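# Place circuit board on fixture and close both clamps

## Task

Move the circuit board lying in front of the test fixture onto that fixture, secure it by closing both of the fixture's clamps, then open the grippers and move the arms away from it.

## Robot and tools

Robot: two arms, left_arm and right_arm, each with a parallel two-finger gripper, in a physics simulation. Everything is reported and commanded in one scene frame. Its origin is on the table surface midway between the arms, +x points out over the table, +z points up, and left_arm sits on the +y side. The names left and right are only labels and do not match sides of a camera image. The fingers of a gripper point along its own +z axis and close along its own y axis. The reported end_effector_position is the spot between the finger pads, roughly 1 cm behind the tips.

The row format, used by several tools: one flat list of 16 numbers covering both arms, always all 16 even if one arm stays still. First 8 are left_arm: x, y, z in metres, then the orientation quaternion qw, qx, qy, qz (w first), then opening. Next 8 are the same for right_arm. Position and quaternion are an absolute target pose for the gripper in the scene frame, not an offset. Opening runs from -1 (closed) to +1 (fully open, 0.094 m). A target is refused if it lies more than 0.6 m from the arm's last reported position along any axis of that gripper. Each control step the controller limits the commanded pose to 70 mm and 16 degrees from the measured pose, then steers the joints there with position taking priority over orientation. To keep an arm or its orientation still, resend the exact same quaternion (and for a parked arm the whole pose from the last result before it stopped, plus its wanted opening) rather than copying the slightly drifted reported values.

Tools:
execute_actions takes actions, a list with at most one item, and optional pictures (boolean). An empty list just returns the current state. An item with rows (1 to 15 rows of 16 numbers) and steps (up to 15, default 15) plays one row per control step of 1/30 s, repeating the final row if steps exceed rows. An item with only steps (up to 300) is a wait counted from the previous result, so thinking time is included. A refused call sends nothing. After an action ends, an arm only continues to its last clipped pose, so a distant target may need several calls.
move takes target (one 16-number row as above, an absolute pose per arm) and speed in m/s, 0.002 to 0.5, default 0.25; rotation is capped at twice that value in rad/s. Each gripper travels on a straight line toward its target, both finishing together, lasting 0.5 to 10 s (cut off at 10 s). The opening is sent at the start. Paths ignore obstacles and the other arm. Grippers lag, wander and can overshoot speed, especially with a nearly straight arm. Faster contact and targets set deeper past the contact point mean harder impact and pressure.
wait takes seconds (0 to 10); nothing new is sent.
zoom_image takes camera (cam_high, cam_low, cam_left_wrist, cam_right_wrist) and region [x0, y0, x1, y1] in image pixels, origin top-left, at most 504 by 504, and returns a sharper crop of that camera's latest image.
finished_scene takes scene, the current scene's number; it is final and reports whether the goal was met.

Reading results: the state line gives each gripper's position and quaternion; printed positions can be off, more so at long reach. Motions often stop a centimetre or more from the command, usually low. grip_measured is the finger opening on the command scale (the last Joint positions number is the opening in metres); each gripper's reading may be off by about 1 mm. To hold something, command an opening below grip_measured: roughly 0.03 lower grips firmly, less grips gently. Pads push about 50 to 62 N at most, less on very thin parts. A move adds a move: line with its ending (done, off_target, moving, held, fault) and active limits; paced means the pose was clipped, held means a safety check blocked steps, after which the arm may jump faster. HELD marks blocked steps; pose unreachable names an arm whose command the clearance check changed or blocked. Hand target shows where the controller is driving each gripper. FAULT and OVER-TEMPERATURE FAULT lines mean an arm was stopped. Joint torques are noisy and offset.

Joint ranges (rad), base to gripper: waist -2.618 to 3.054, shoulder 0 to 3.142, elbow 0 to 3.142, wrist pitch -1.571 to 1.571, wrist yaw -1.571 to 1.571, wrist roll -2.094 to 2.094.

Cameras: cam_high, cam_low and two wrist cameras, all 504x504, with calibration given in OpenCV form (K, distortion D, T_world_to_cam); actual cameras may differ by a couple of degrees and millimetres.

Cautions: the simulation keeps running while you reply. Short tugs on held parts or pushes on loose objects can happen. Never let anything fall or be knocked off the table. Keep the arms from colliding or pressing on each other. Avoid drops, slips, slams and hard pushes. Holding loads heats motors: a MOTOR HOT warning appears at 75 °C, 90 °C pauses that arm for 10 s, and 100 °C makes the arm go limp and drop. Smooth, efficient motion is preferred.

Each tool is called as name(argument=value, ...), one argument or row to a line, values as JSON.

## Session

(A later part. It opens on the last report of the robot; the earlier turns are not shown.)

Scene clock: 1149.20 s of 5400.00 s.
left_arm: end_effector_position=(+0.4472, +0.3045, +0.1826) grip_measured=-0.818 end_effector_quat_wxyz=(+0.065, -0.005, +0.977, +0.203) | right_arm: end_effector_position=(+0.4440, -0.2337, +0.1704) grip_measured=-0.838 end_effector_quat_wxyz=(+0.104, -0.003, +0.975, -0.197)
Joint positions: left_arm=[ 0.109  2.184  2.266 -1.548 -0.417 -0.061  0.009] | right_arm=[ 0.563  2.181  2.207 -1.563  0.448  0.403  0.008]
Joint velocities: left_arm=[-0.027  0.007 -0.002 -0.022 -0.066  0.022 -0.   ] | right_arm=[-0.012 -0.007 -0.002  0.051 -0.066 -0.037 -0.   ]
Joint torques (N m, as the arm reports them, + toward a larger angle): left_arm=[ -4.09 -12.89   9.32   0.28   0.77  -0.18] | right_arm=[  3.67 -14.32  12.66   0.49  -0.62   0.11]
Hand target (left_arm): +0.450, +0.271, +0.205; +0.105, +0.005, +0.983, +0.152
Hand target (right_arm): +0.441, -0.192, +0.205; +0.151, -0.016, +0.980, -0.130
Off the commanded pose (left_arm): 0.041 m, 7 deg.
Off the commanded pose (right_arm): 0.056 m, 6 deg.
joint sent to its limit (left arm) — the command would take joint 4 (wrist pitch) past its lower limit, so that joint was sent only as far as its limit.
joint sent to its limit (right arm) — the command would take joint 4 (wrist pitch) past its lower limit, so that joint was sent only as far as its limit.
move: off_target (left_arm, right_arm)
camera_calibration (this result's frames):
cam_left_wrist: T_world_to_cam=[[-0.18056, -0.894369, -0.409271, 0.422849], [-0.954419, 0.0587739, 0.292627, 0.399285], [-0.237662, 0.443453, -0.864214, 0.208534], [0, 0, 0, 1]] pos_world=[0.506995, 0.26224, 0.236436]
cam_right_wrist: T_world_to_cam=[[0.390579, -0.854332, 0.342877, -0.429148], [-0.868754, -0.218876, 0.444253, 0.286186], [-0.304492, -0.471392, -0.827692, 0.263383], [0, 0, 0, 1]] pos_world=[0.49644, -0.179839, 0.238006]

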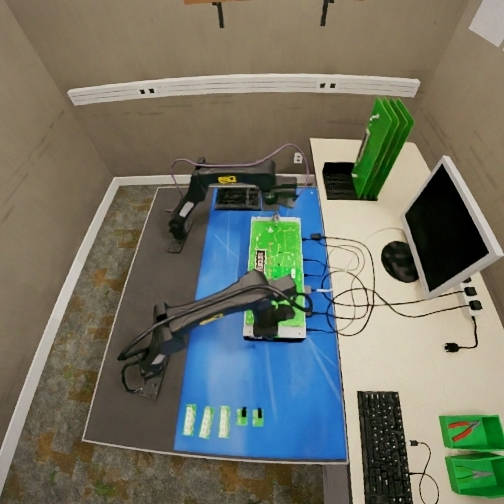

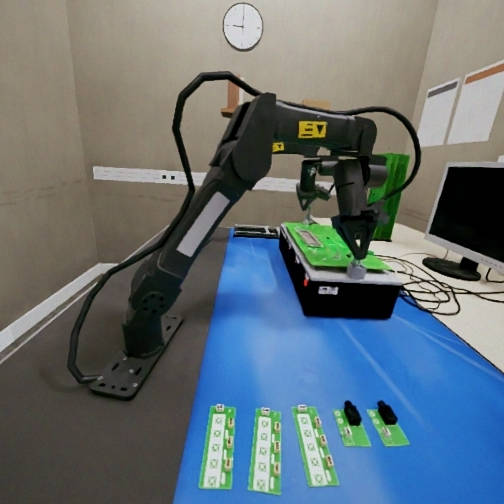

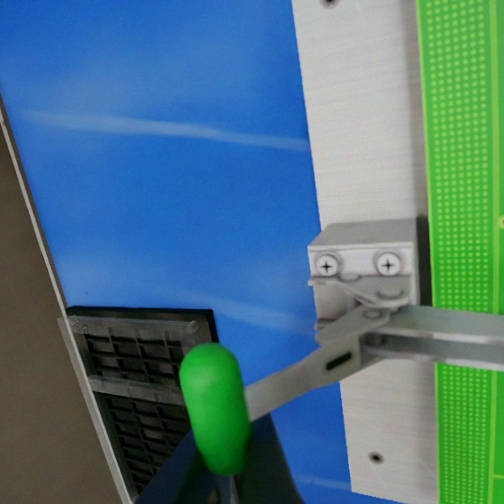

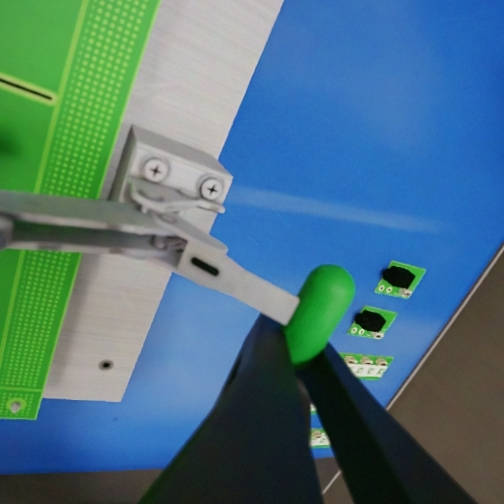

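move(
  target=[0.447,0.306,0.185,0.07,0,0.977,0.2,-0.3,0.444,-0.234,0.172,0.1,0,0.975,-0.2,-0.3],
)

move(
  target=[0.45,0.325,0.235,0.13,0,0.98,0.12,-0.3,0.444,-0.25,0.235,0.13,0,0.98,-0.12,-0.3],
  speed=0.15,
)

move(
  target=[0.45,0.36,0.23,0.13,0,0.99,0,-1,0.444,-0.285,0.23,0.13,0,0.99,0,-1],
  speed=0.2,
)

move(
  target=[0.45,0.36,0.17,0.1,0,0.995,0,-1,0.444,-0.285,0.17,0.1,0,0.995,0,-1],
  speed=0.15,
)

move(
  target=[0.45,0.25,0.18,0.1,0,0.995,-0.05,-1,0.444,-0.17,0.18,0.1,0,0.995,0.05,-1],
  speed=0.06,
)

Scene clock: 1160.33 s of 5400.00 s.
left_arm: end_effector_position=(+0.4489, +0.3045, +0.1822) grip_measured=-0.302 end_effector_quat_wxyz=(+0.067, -0.001, +0.977, +0.202) | right_arm: end_effector_position=(+0.4444, -0.2352, +0.1703) grip_measured=-0.302 end_effector_quat_wxyz=(+0.103, -0.002, +0.975, -0.199)
Joint positions: left_arm=[ 0.111  2.185  2.266 -1.541 -0.414 -0.049  0.033] | right_arm=[ 0.56   2.181  2.205 -1.562  0.451  0.403  0.033]
Joint velocities: left_arm=[-0.002 -0.002  0.007  0.007 -0.081  0.007  0.001] | right_arm=[-0.002  0.012  0.007 -0.022  0.037  0.037  0.001]
Joint torques (N m, as the arm reports them, + toward a larger angle): left_arm=[  0.44 -11.34   4.83   0.4   -0.22  -0.01] | right_arm=[  0.03 -11.16   6.21   0.49   0.27   0.06]
Hand target (left_arm): +0.447, +0.306, +0.185; +0.070, -0.000, +0.977, +0.200
Hand target (right_arm): +0.444, -0.234, +0.172; +0.105, -0.001, +0.975, -0.198
Off the commanded pose (left_arm): 0.004 m, 0 deg.
Off the commanded pose (right_arm): 0.002 m, 0 deg.
joint sent to its limit (right arm) — the command would take joint 4 (wrist pitch) past its lower limit, so that joint was sent only as far as its limit.
After step 90, 7.43 s passed at rest.
move: done
camera_calibration (this result's frames):
cam_left_wrist: T_world_to_cam=[[-0.188834, -0.893331, -0.407802, 0.426176], [-0.954201, 0.0687929, 0.291149, 0.398083], [-0.232038, 0.444104, -0.865408, 0.206092], [0, 0, 0, 1]] pos_world=[0.508149, 0.261804, 0.236248]
cam_right_wrist: T_world_to_cam=[[0.38809, -0.85446, 0.345375, -0.429898], [-0.869522, -0.215256, 0.444519, 0.287391], [-0.30548, -0.472824, -0.82651, 0.262529], [0, 0, 0, 1]] pos_world=[0.496929, -0.181338, 0.237707]

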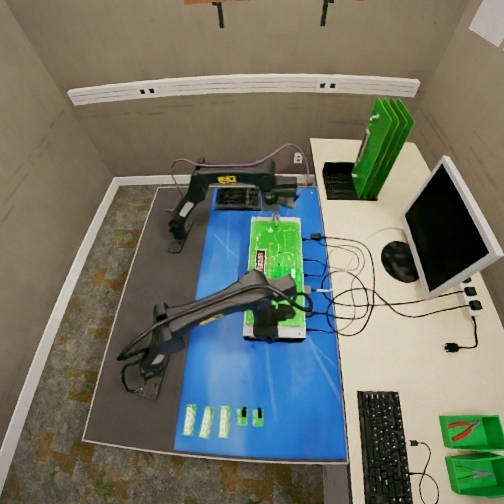

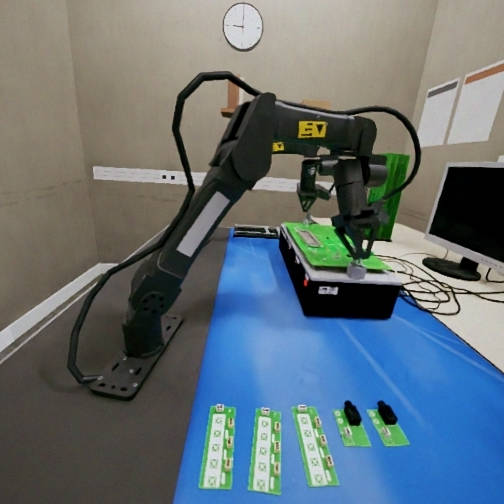

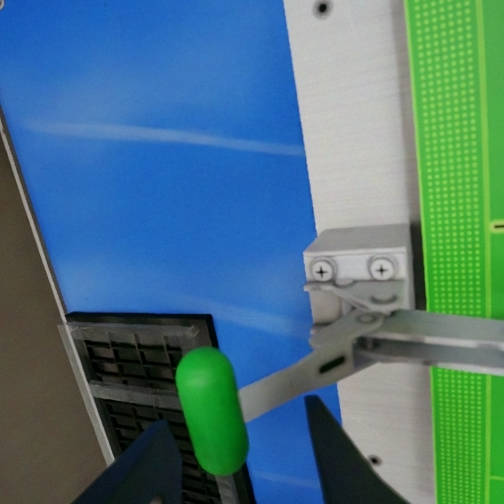

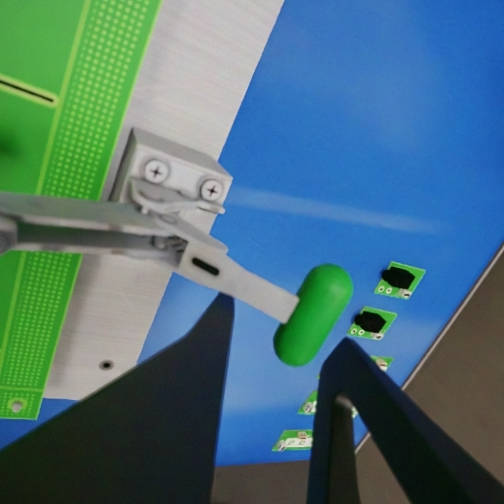

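Scene clock: 1161.50 s of 5400.00 s.
left_arm: end_effector_position=(+0.4503, +0.3262, +0.2249) grip_measured=-0.301 end_effector_quat_wxyz=(+0.122, -0.002, +0.985, +0.124) | right_arm: end_effector_position=(+0.4424, -0.2503, +0.2216) grip_measured=-0.302 end_effector_quat_wxyz=(+0.141, -0.004, +0.982, -0.123)
Joint positions: left_arm=[ 0.228  2.124  2.365 -1.551 -0.236  0.072  0.033] | right_arm=[ 0.479  2.061  2.248 -1.562  0.324  0.292  0.033]
Joint velocities: left_arm=[-0.002 -0.012  0.002 -0.037 -0.007 -0.007 -0.001] | right_arm=[-0.007 -0.017 -0.012 -0.051 -0.037 -0.037  0.   ]
Joint torques (N m, as the arm reports them, + toward a larger angle): left_arm=[  0.07 -10.65   7.01   0.52  -0.1    0.01] | right_arm=[ -0.36 -10.94   7.9    0.78   0.1   -0.04]
Hand target (left_arm): +0.450, +0.325, +0.235; +0.135, -0.000, +0.983, +0.122
Hand target (right_arm): +0.444, -0.250, +0.234; +0.158, -0.003, +0.981, -0.113
Off the commanded pose (left_arm): 0.010 m, 1 deg.
Off the commanded pose (right_arm): 0.013 m, 1 deg.
joint sent to its limit (left arm) — the command would take joint 4 (wrist pitch) past its lower limit, so that joint was sent only as far as its limit.
joint sent to its limit (right arm) — the command would take joint 4 (wrist pitch) past its lower limit, so that joint was sent only as far as its limit.
move: off_target (right_arm)
camera_calibration (this result's frames):
cam_left_wrist: T_world_to_cam=[[-0.177602, -0.941764, -0.28555, 0.446463], [-0.976476, 0.13259, 0.170042, 0.401911], [-0.122278, 0.309033, -0.943158, 0.245893], [0, 0, 0, 1]] pos_world=[0.501817, 0.291184, 0.291061]
cam_right_wrist: T_world_to_cam=[[0.397497, -0.885036, 0.242296, -0.448751], [-0.888605, -0.305416, 0.342202, 0.268184], [-0.22886, -0.35133, -0.907849, 0.311778], [0, 0, 0, 1]] pos_world=[0.48804, -0.205716, 0.300005]

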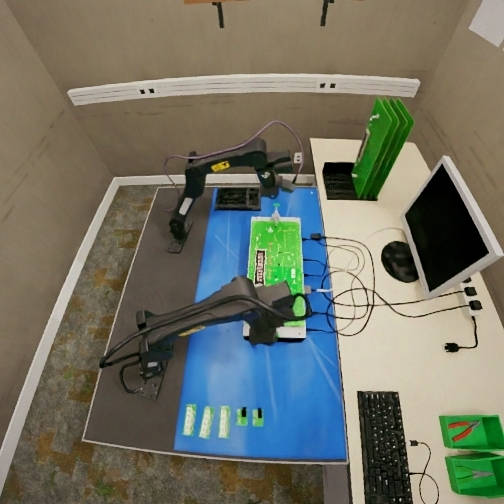

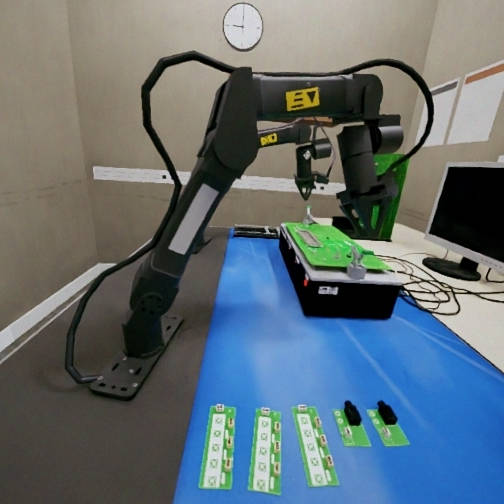

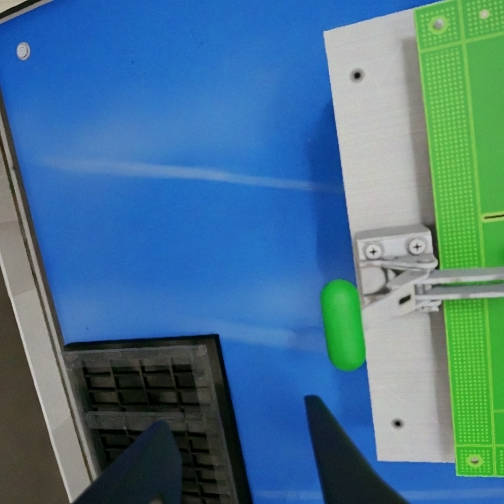

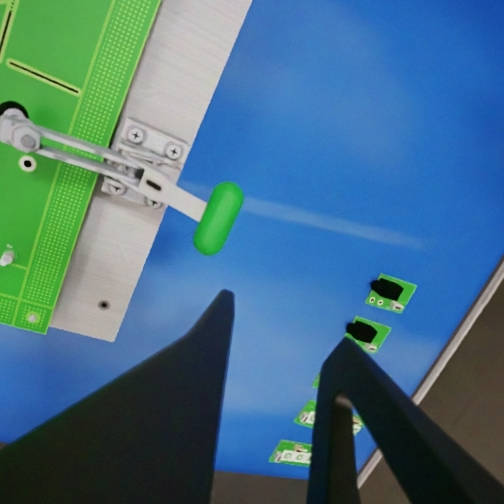

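Scene clock: 1162.70 s of 5400.00 s.
left_arm: end_effector_position=(+0.4461, +0.3616, +0.2278) grip_measured=-0.982 end_effector_quat_wxyz=(+0.145, -0.005, +0.989, +0.009) | right_arm: end_effector_position=(+0.4474, -0.2870, +0.2256) grip_measured=-0.998 end_effector_quat_wxyz=(+0.123, +0.005, +0.992, -0.007)
Joint positions: left_arm=[ 0.42   2.124  2.391 -1.551  0.049  0.22   0.001] | right_arm=[ 0.277  2.031  2.248 -1.546  0.047  0.136  0.   ]
Joint velocities: left_arm=[ 0.002 -0.002  0.002 -0.007  0.037 -0.037 -0.   ] | right_arm=[-0.012 -0.002  0.002  0.022  0.066  0.007 -0.   ]
Joint torques (N m, as the arm reports them, + toward a larger angle): left_arm=[-0.01 -8.94  7.41  0.56  0.17  0.  ] | right_arm=[ -0.23 -11.46   4.52   0.95  -0.13  -0.03]
Hand target (left_arm): +0.449, +0.360, +0.229; +0.149, -0.000, +0.989, +0.005
Hand target (right_arm): +0.444, -0.286, +0.229; +0.126, +0.001, +0.992, -0.000
Off the commanded pose (left_arm): 0.005 m, 2 deg.
Off the commanded pose (right_arm): 0.006 m, 1 deg.
joint sent to its limit (left arm) — the command would take joint 4 (wrist pitch) past its lower limit, so that joint was sent only as far as its limit.
move: done
camera_calibration (this result's frames):
cam_left_wrist: T_world_to_cam=[[-0.197001, -0.977694, -0.0728341, 0.453087], [-0.977633, 0.19032, 0.0895089, 0.390614], [-0.0736505, 0.0888383, -0.993319, 0.30652], [0, 0, 0, 1]] pos_world=[0.493711, 0.341408, 0.302509]
cam_right_wrist: T_world_to_cam=[[0.410976, -0.9115, 0.0163198, -0.446788], [-0.873189, -0.388432, 0.294384, 0.240111], [-0.261992, -0.135235, -0.955548, 0.391234], [0, 0, 0, 1]] pos_world=[0.495782, -0.261072, 0.310449]

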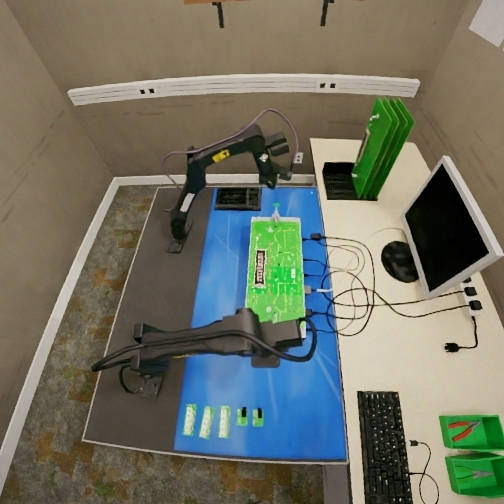

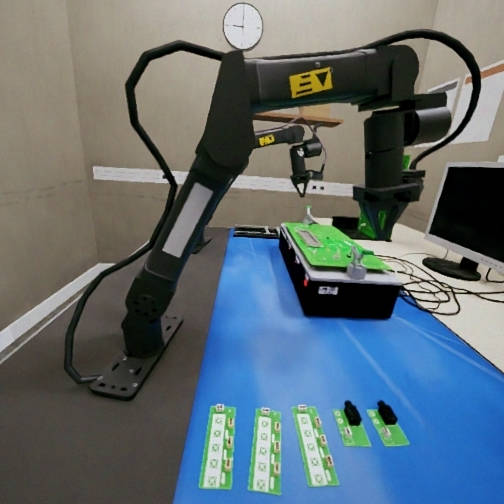

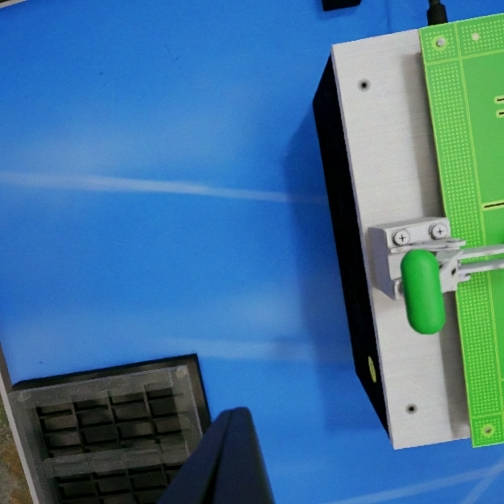

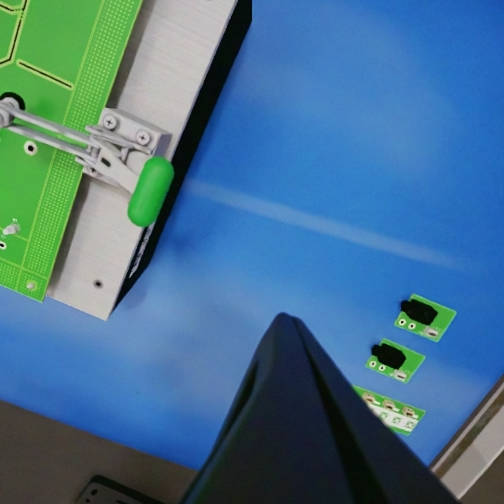

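Scene clock: 1163.77 s of 5400.00 s.
left_arm: end_effector_position=(+0.4484, +0.3622, +0.1804) grip_measured=-0.982 end_effector_quat_wxyz=(+0.111, -0.006, +0.994, +0.001) | right_arm: end_effector_position=(+0.4453, -0.2858, +0.1656) grip_measured=-0.998 end_effector_quat_wxyz=(+0.094, +0.003, +0.996, -0.007)
Joint positions: left_arm=[ 0.42   2.124  2.204 -1.433  0.049  0.221  0.001] | right_arm=[ 0.277  1.995  1.956 -1.348  0.039  0.133  0.   ]
Joint velocities: left_arm=[-0.017  0.007 -0.007  0.022 -0.007 -0.022  0.   ] | right_arm=[-0.007 -0.012  0.007 -0.037  0.007 -0.066 -0.001]
Joint torques (N m, as the arm reports them, + toward a larger angle): left_arm=[-0.77 -8.43  5.29  0.55  0.05  0.01] | right_arm=[ -0.28 -11.17   5.26   0.83  -0.08  -0.06]
Hand target (left_arm): +0.449, +0.360, +0.170; +0.100, +0.001, +0.995, -0.001
Hand target (right_arm): +0.443, -0.285, +0.170; +0.100, -0.000, +0.995, -0.001
Off the commanded pose (left_arm): 0.011 m, 1 deg.
Off the commanded pose (right_arm): 0.005 m, 1 deg.
move: off_target (left_arm)
camera_calibration (this result's frames):
cam_left_wrist: T_world_to_cam=[[-0.201636, -0.978484, -0.0437292, 0.447748], [-0.969391, 0.192978, 0.15179, 0.381124], [-0.140085, 0.072997, -0.987445, 0.293964], [0, 0, 0, 1]] pos_world=[0.50092, 0.343107, 0.252002]
cam_right_wrist: T_world_to_cam=[[0.415556, -0.909533, -0.00801319, -0.441259], [-0.852328, -0.392465, 0.345701, 0.23744], [-0.317571, -0.136828, -0.938311, 0.354929], [0, 0, 0, 1]] pos_world=[0.498459, -0.259588, 0.247415]

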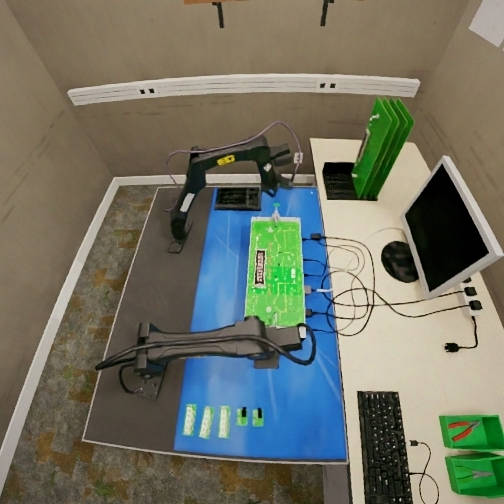

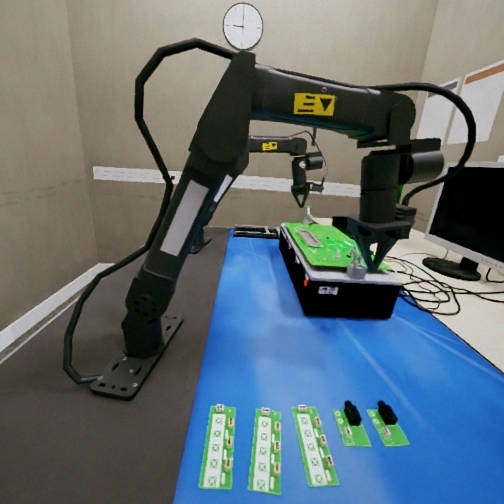

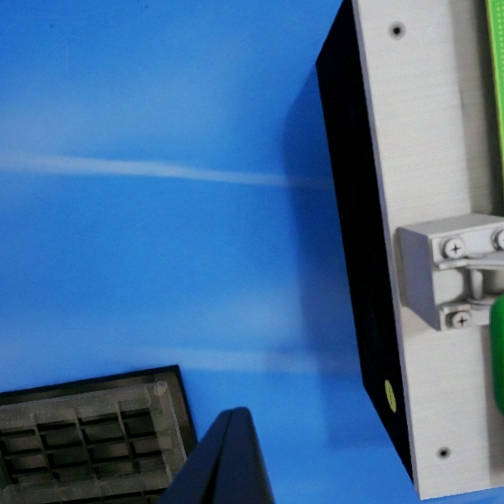

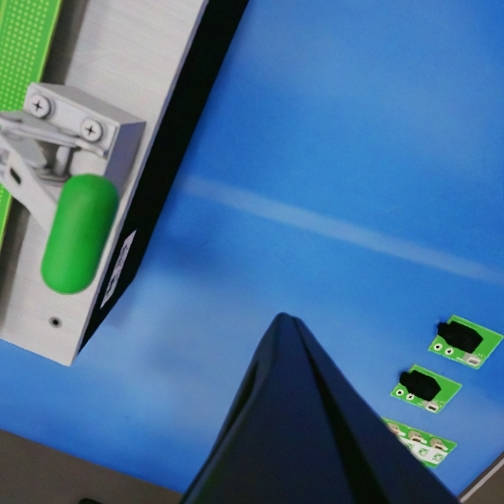

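Scene clock: 1166.03 s of 5400.00 s.
left_arm: end_effector_position=(+0.4550, +0.2985, +0.1804) grip_measured=-0.983 end_effector_quat_wxyz=(+0.106, -0.030, +0.994, +0.022) | right_arm: end_effector_position=(+0.4432, -0.2172, +0.1771) grip_measured=-0.999 end_effector_quat_wxyz=(+0.096, +0.031, +0.995, -0.011)
Joint positions: left_arm=[ 0.244  2.113  2.188 -1.432 -0.036  0.006  0.001] | right_arm=[ 0.455  2.075  2.122 -1.443  0.085  0.363  0.   ]
Joint velocities: left_arm=[-0.002  0.012  0.022  0.007  0.007  0.051 -0.001] | right_arm=[ 0.007  0.002  0.002 -0.007 -0.007  0.022 -0.   ]
Joint torques (N m, as the arm reports them, + toward a larger angle): left_arm=[ -5.19 -10.5    5.79   0.36   1.54  -0.05] | right_arm=[ 3.46 -8.82  8.67  1.08 -1.11 -0.03]
Hand target (left_arm): +0.451, +0.252, +0.181; +0.099, -0.001, +0.994, -0.048
Hand target (right_arm): +0.443, -0.171, +0.181; +0.100, -0.001, +0.994, +0.049
Off the commanded pose (left_arm): 0.049 m, 9 deg.
Off the commanded pose (right_arm): 0.047 m, 8 deg.
move: off_target (left_arm, right_arm)
camera_calibration (this result's frames):
cam_left_wrist: T_world_to_cam=[[-0.151022, -0.985551, -0.076697, 0.371807], [-0.97631, 0.136543, 0.167856, 0.41696], [-0.154958, 0.10023, -0.982823, 0.297337], [0, 0, 0, 1]] pos_world=[0.509308, 0.279699, 0.250757]
cam_right_wrist: T_world_to_cam=[[0.363276, -0.931678, -0.00257602, -0.360568], [-0.875131, -0.342173, 0.342146, 0.280201], [-0.319651, -0.122039, -0.939643, 0.378867], [0, 0, 0, 1]] pos_world=[0.497303, -0.193819, 0.259201]

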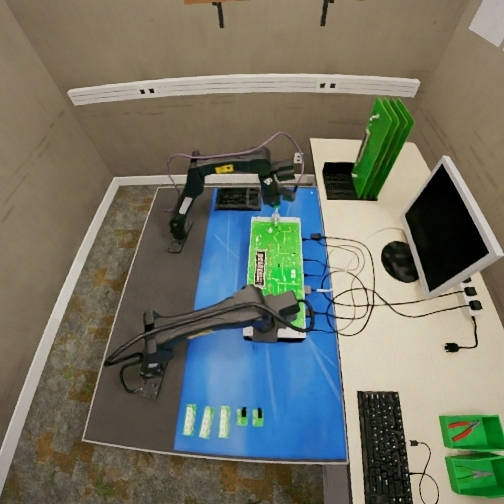

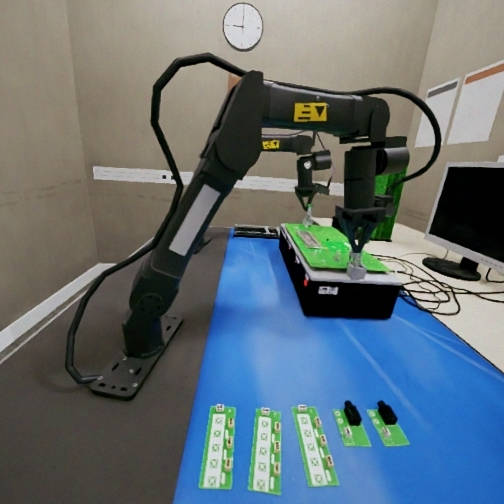

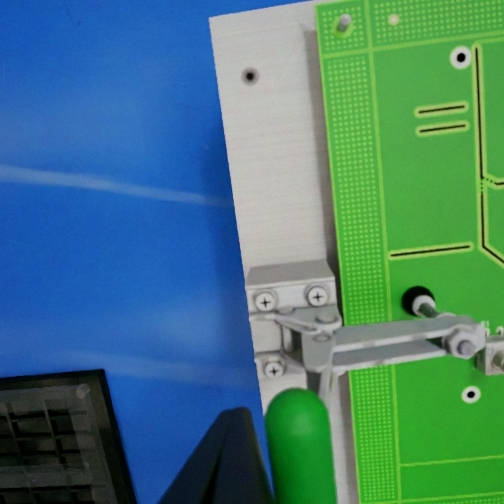

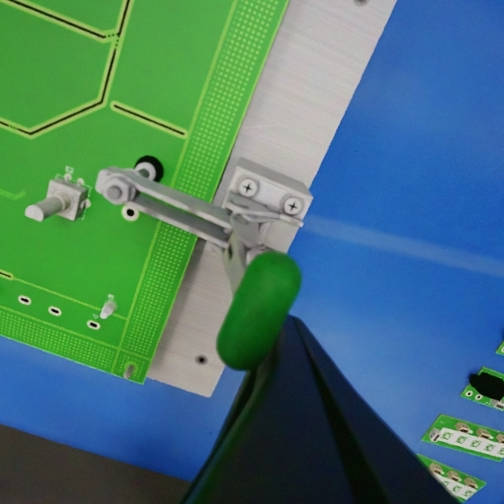

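execute_actions(
  actions=[],
)

Scene clock: 1180.40 s of 5400.00 s.
left_arm: end_effector_position=(+0.4550, +0.2986, +0.1804) grip_measured=-0.983 end_effector_quat_wxyz=(+0.106, -0.031, +0.994, +0.022) | right_arm: end_effector_position=(+0.4432, -0.2173, +0.1771) grip_measured=-0.999 end_effector_quat_wxyz=(+0.096, +0.032, +0.995, -0.011)
Joint positions: left_arm=[ 0.244  2.113  2.188 -1.432 -0.037  0.003  0.001] | right_arm=[ 0.455  2.075  2.122 -1.444  0.085  0.366  0.   ]
Joint velocities: left_arm=[-0.012 -0.002  0.002  0.007  0.037  0.007  0.   ] | right_arm=[-0.002 -0.017  0.002  0.037 -0.022 -0.066 -0.002]
Joint torques (N m, as the arm reports them, + toward a larger angle): left_arm=[ -4.92 -10.59   5.52   0.4    1.5   -0.07] | right_arm=[ 3.4  -8.89  8.85  1.08 -1.09  0.01]
Hand target (left_arm): +0.451, +0.252, +0.181; +0.099, -0.001, +0.994, -0.048
Hand target (right_arm): +0.443, -0.172, +0.181; +0.100, -0.001, +0.994, +0.049
Off the commanded pose (left_arm): 0.049 m, 9 deg.
Off the commanded pose (right_arm): 0.047 m, 8 deg.
Steps of this call (steps 1 to 90: nothing new was sent; then 11.37 s passed at rest). Readings (end_effector_position):
1: left_arm (+0.4550, +0.2985, +0.1804) | right_arm (+0.4432, -0.2172, +0.1771)
2: left_arm (+0.4550, +0.2986, +0.1804) | right_arm (+0.4432, -0.2173, +0.1771)
4: left_arm (+0.4550, +0.2986, +0.1804) | right_arm (+0.4432, -0.2173, +0.1771)
8: left_arm (+0.4550, +0.2986, +0.1804) | right_arm (+0.4432, -0.2173, +0.1771)
90: the state above
camera_calibration (this result's frames):
cam_left_wrist: T_world_to_cam=[[-0.147994, -0.986029, -0.0764518, 0.370594], [-0.976745, 0.133599, 0.167694, 0.418052], [-0.155137, 0.0994917, -0.98287, 0.297642], [0, 0, 0, 1]] pos_world=[0.509351, 0.279952, 0.250771]
cam_right_wrist: T_world_to_cam=[[0.360771, -0.932651, -0.00267072, -0.35972], [-0.875988, -0.339833, 0.342285, 0.281075], [-0.32014, -0.121147, -0.939592, 0.379209], [0, 0, 0, 1]] pos_world=[0.497395, -0.194034, 0.259134]

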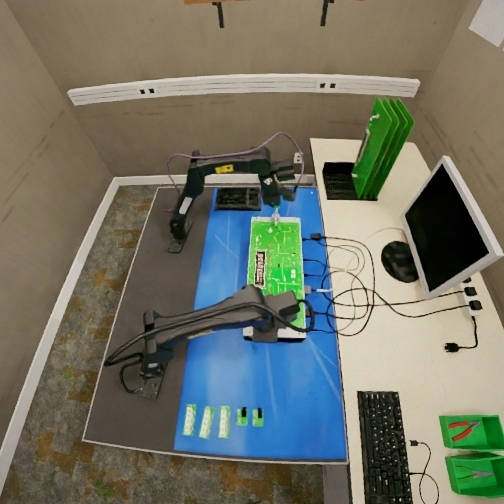

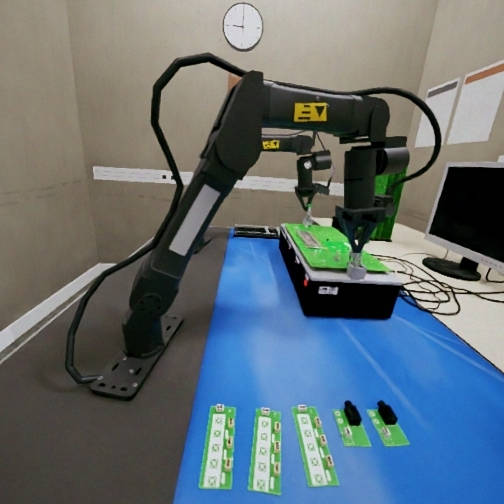

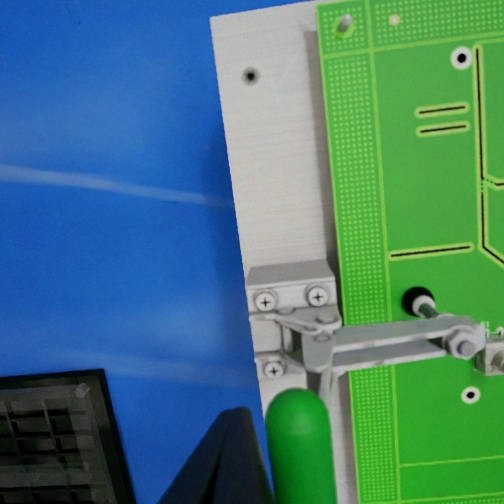

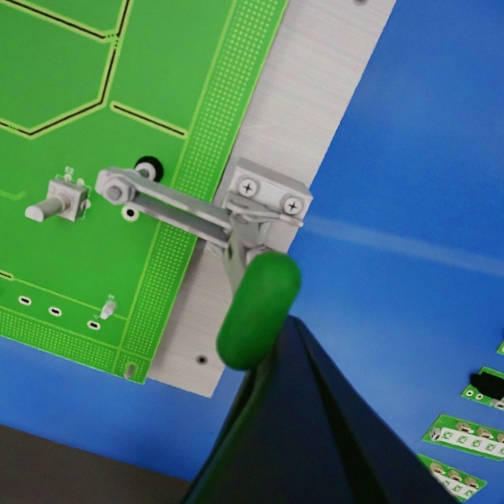

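move(
  target=[0.455,0.21,0.19,0.1,0,0.995,0,-1,0.444,-0.13,0.19,0.1,0,0.995,0,-1],
  speed=0.06,
)

Scene clock: 1186.93 s of 5400.00 s.
left_arm: end_effector_position=(+0.4533, +0.2091, +0.1899) grip_measured=-0.983 end_effector_quat_wxyz=(+0.100, +0.007, +0.995, +0.004) | right_arm: end_effector_position=(+0.4619, -0.2033, +0.2044) grip_measured=-0.999 end_effector_quat_wxyz=(+0.154, +0.039, +0.983, -0.093)
Joint positions: left_arm=[ 0.046  2.161  2.31  -1.523 -0.034 -0.12   0.001] | right_arm=[ 0.554  2.193  2.39  -1.562  0.3    0.456  0.   ]
Joint velocities: left_arm=[-0.012 -0.007  0.007 -0.022  0.007  0.022 -0.001] | right_arm=[ 0.002 -0.007 -0.012 -0.037  0.022  0.037 -0.   ]
Joint torques (N m, as the arm reports them, + toward a larger angle): left_arm=[ 0.7  -9.02  7.64  0.45  0.02 -0.18] | right_arm=[ 5.07 -8.37  8.54  0.81 -1.9   0.19]
Hand target (left_arm): +0.457, +0.210, +0.190; +0.101, +0.000, +0.995, -0.000
Hand target (right_arm): +0.441, -0.135, +0.194; +0.117, -0.003, +0.993, -0.000
Off the commanded pose (left_arm): 0.002 m, 1 deg.
Off the commanded pose (right_arm): 0.077 m, 13 deg.
joint sent to its limit (right arm) — the command would take joint 4 (wrist pitch) past its lower limit, so that joint was sent only as far as its limit.
After step 90, 1.30 s passed at rest.
move: off_target (right_arm)
camera_calibration (this result's frames):
cam_left_wrist: T_world_to_cam=[[-0.226031, -0.972979, -0.0471263, 0.309882], [-0.960587, 0.214594, 0.176697, 0.400731], [-0.161809, 0.085208, -0.983136, 0.321744], [0, 0, 0, 1]] pos_world=[0.507041, 0.1881, 0.260114]
cam_right_wrist: T_world_to_cam=[[0.324111, -0.926754, 0.189943, -0.374613], [-0.920449, -0.262562, 0.289543, 0.339844], [-0.218463, -0.268677, -0.938129, 0.335337], [0, 0, 0, 1]] pos_world=[0.507484, -0.167847, 0.287346]

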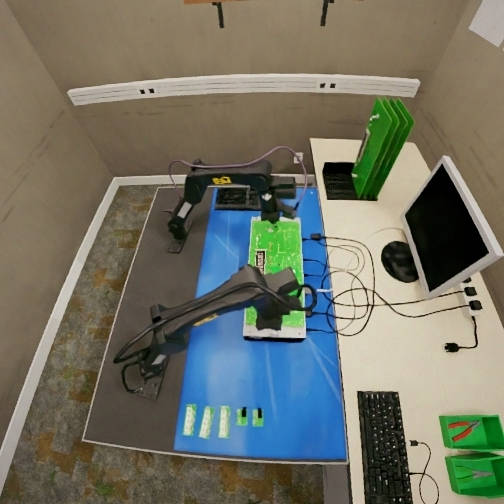

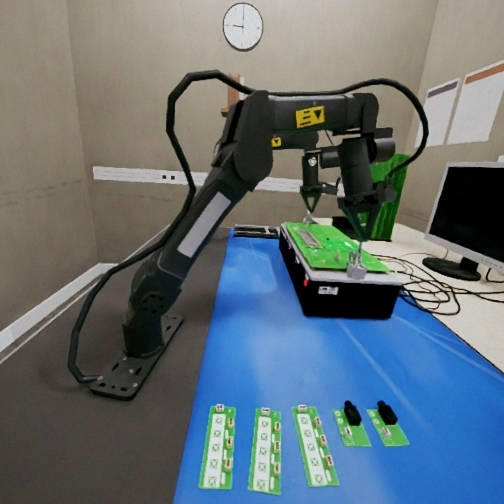

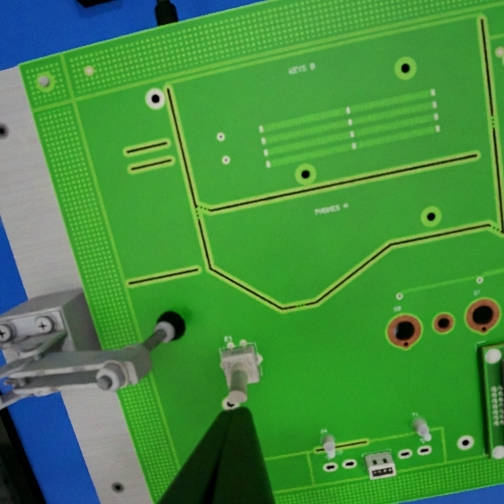

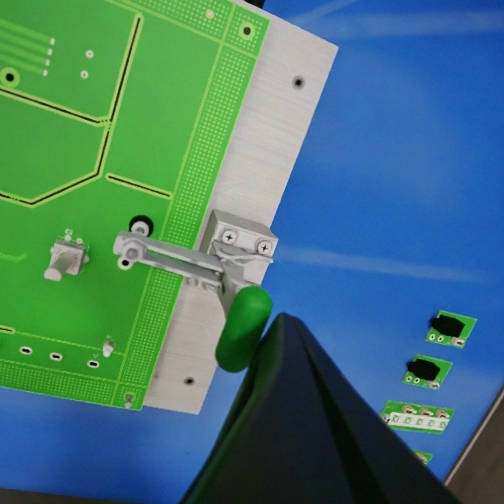

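move(
  target=[0.45,0.30,0.25,0.13,0,0.99,0,-1,0.444,-0.27,0.20,0.1,0,0.995,0,-1],
  speed=0.15,
)

zoom_image(
  camera="cam_low",
  region=[250,170,430,320],
)

Scene clock: 1192.57 s of 5400.00 s.
left_arm: end_effector_position=(+0.4518, +0.3028, +0.2378) grip_measured=-0.983 end_effector_quat_wxyz=(+0.156, -0.006, +0.988, +0.007) | right_arm: end_effector_position=(+0.4465, -0.2723, +0.1942) grip_measured=-0.999 end_effector_quat_wxyz=(+0.090, +0.005, +0.996, -0.008)
Joint positions: left_arm=[ 0.274  2.089  2.373 -1.54   0.012  0.077  0.001] | right_arm=[ 0.312  2.06   2.172 -1.507  0.047  0.173  0.   ]
Joint velocities: left_arm=[-0.022  0.002 -0.002  0.037  0.037  0.007 -0.   ] | right_arm=[ 0.012 -0.007  0.002 -0.051 -0.007 -0.066 -0.001]
Joint torques (N m, as the arm reports them, + toward a larger angle): left_arm=[ -0.07 -10.47   7.34   0.54   0.13   0.1 ] | right_arm=[ -0.15 -12.06   4.79   0.88  -0.07  -0.04]
Hand target (left_arm): +0.448, +0.300, +0.250; +0.167, -0.001, +0.986, +0.004
Hand target (right_arm): +0.443, -0.271, +0.199; +0.096, +0.000, +0.995, -0.001
Off the commanded pose (left_arm): 0.013 m, 3 deg.
Off the commanded pose (right_arm): 0.007 m, 2 deg.
joint sent to its limit (left arm) — the command would take joint 4 (wrist pitch) past its lower limit, so that joint was sent only as far as its limit.
After step 90, 1.30 s passed at rest.
move: off_target (left_arm)
camera_calibration (this result's frames):
cam_left_wrist: T_world_to_cam=[[-0.194359, -0.978141, -0.0739218, 0.39662], [-0.979641, 0.189689, 0.0657388, 0.413326], [-0.0502797, 0.0851937, -0.995095, 0.313014], [0, 0, 0, 1]] pos_world=[0.497736, 0.28288, 0.313626]
cam_right_wrist: T_world_to_cam=[[0.410291, -0.911911, -0.00892296, -0.427473], [-0.852417, -0.386964, 0.351631, 0.234254], [-0.324109, -0.136665, -0.936096, 0.386613], [0, 0, 0, 1]] pos_world=[0.500375, -0.246333, 0.275722]

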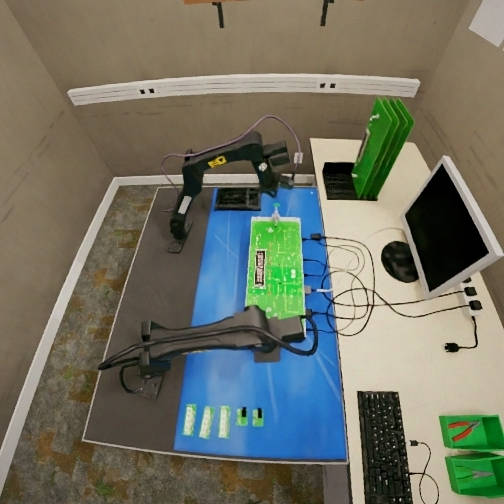

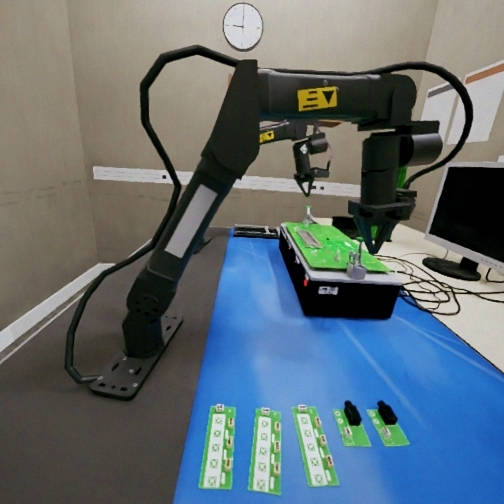

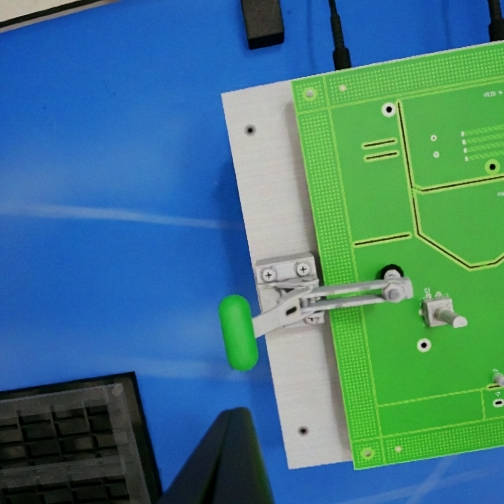

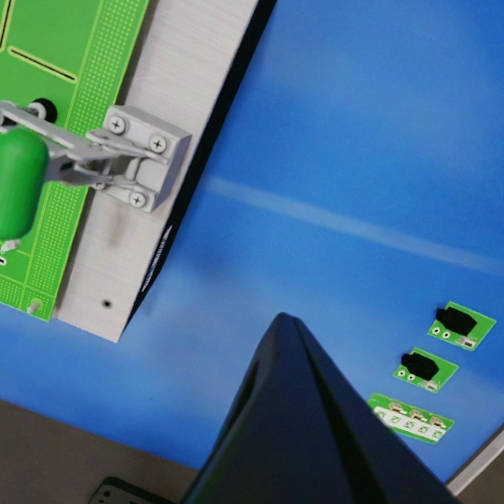

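Region (250, 170, 430, 320) of cam_low's 504x504 image, scaled by 2.800, with more detail than that image has.

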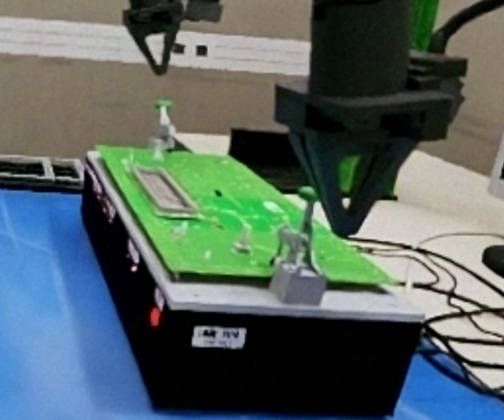

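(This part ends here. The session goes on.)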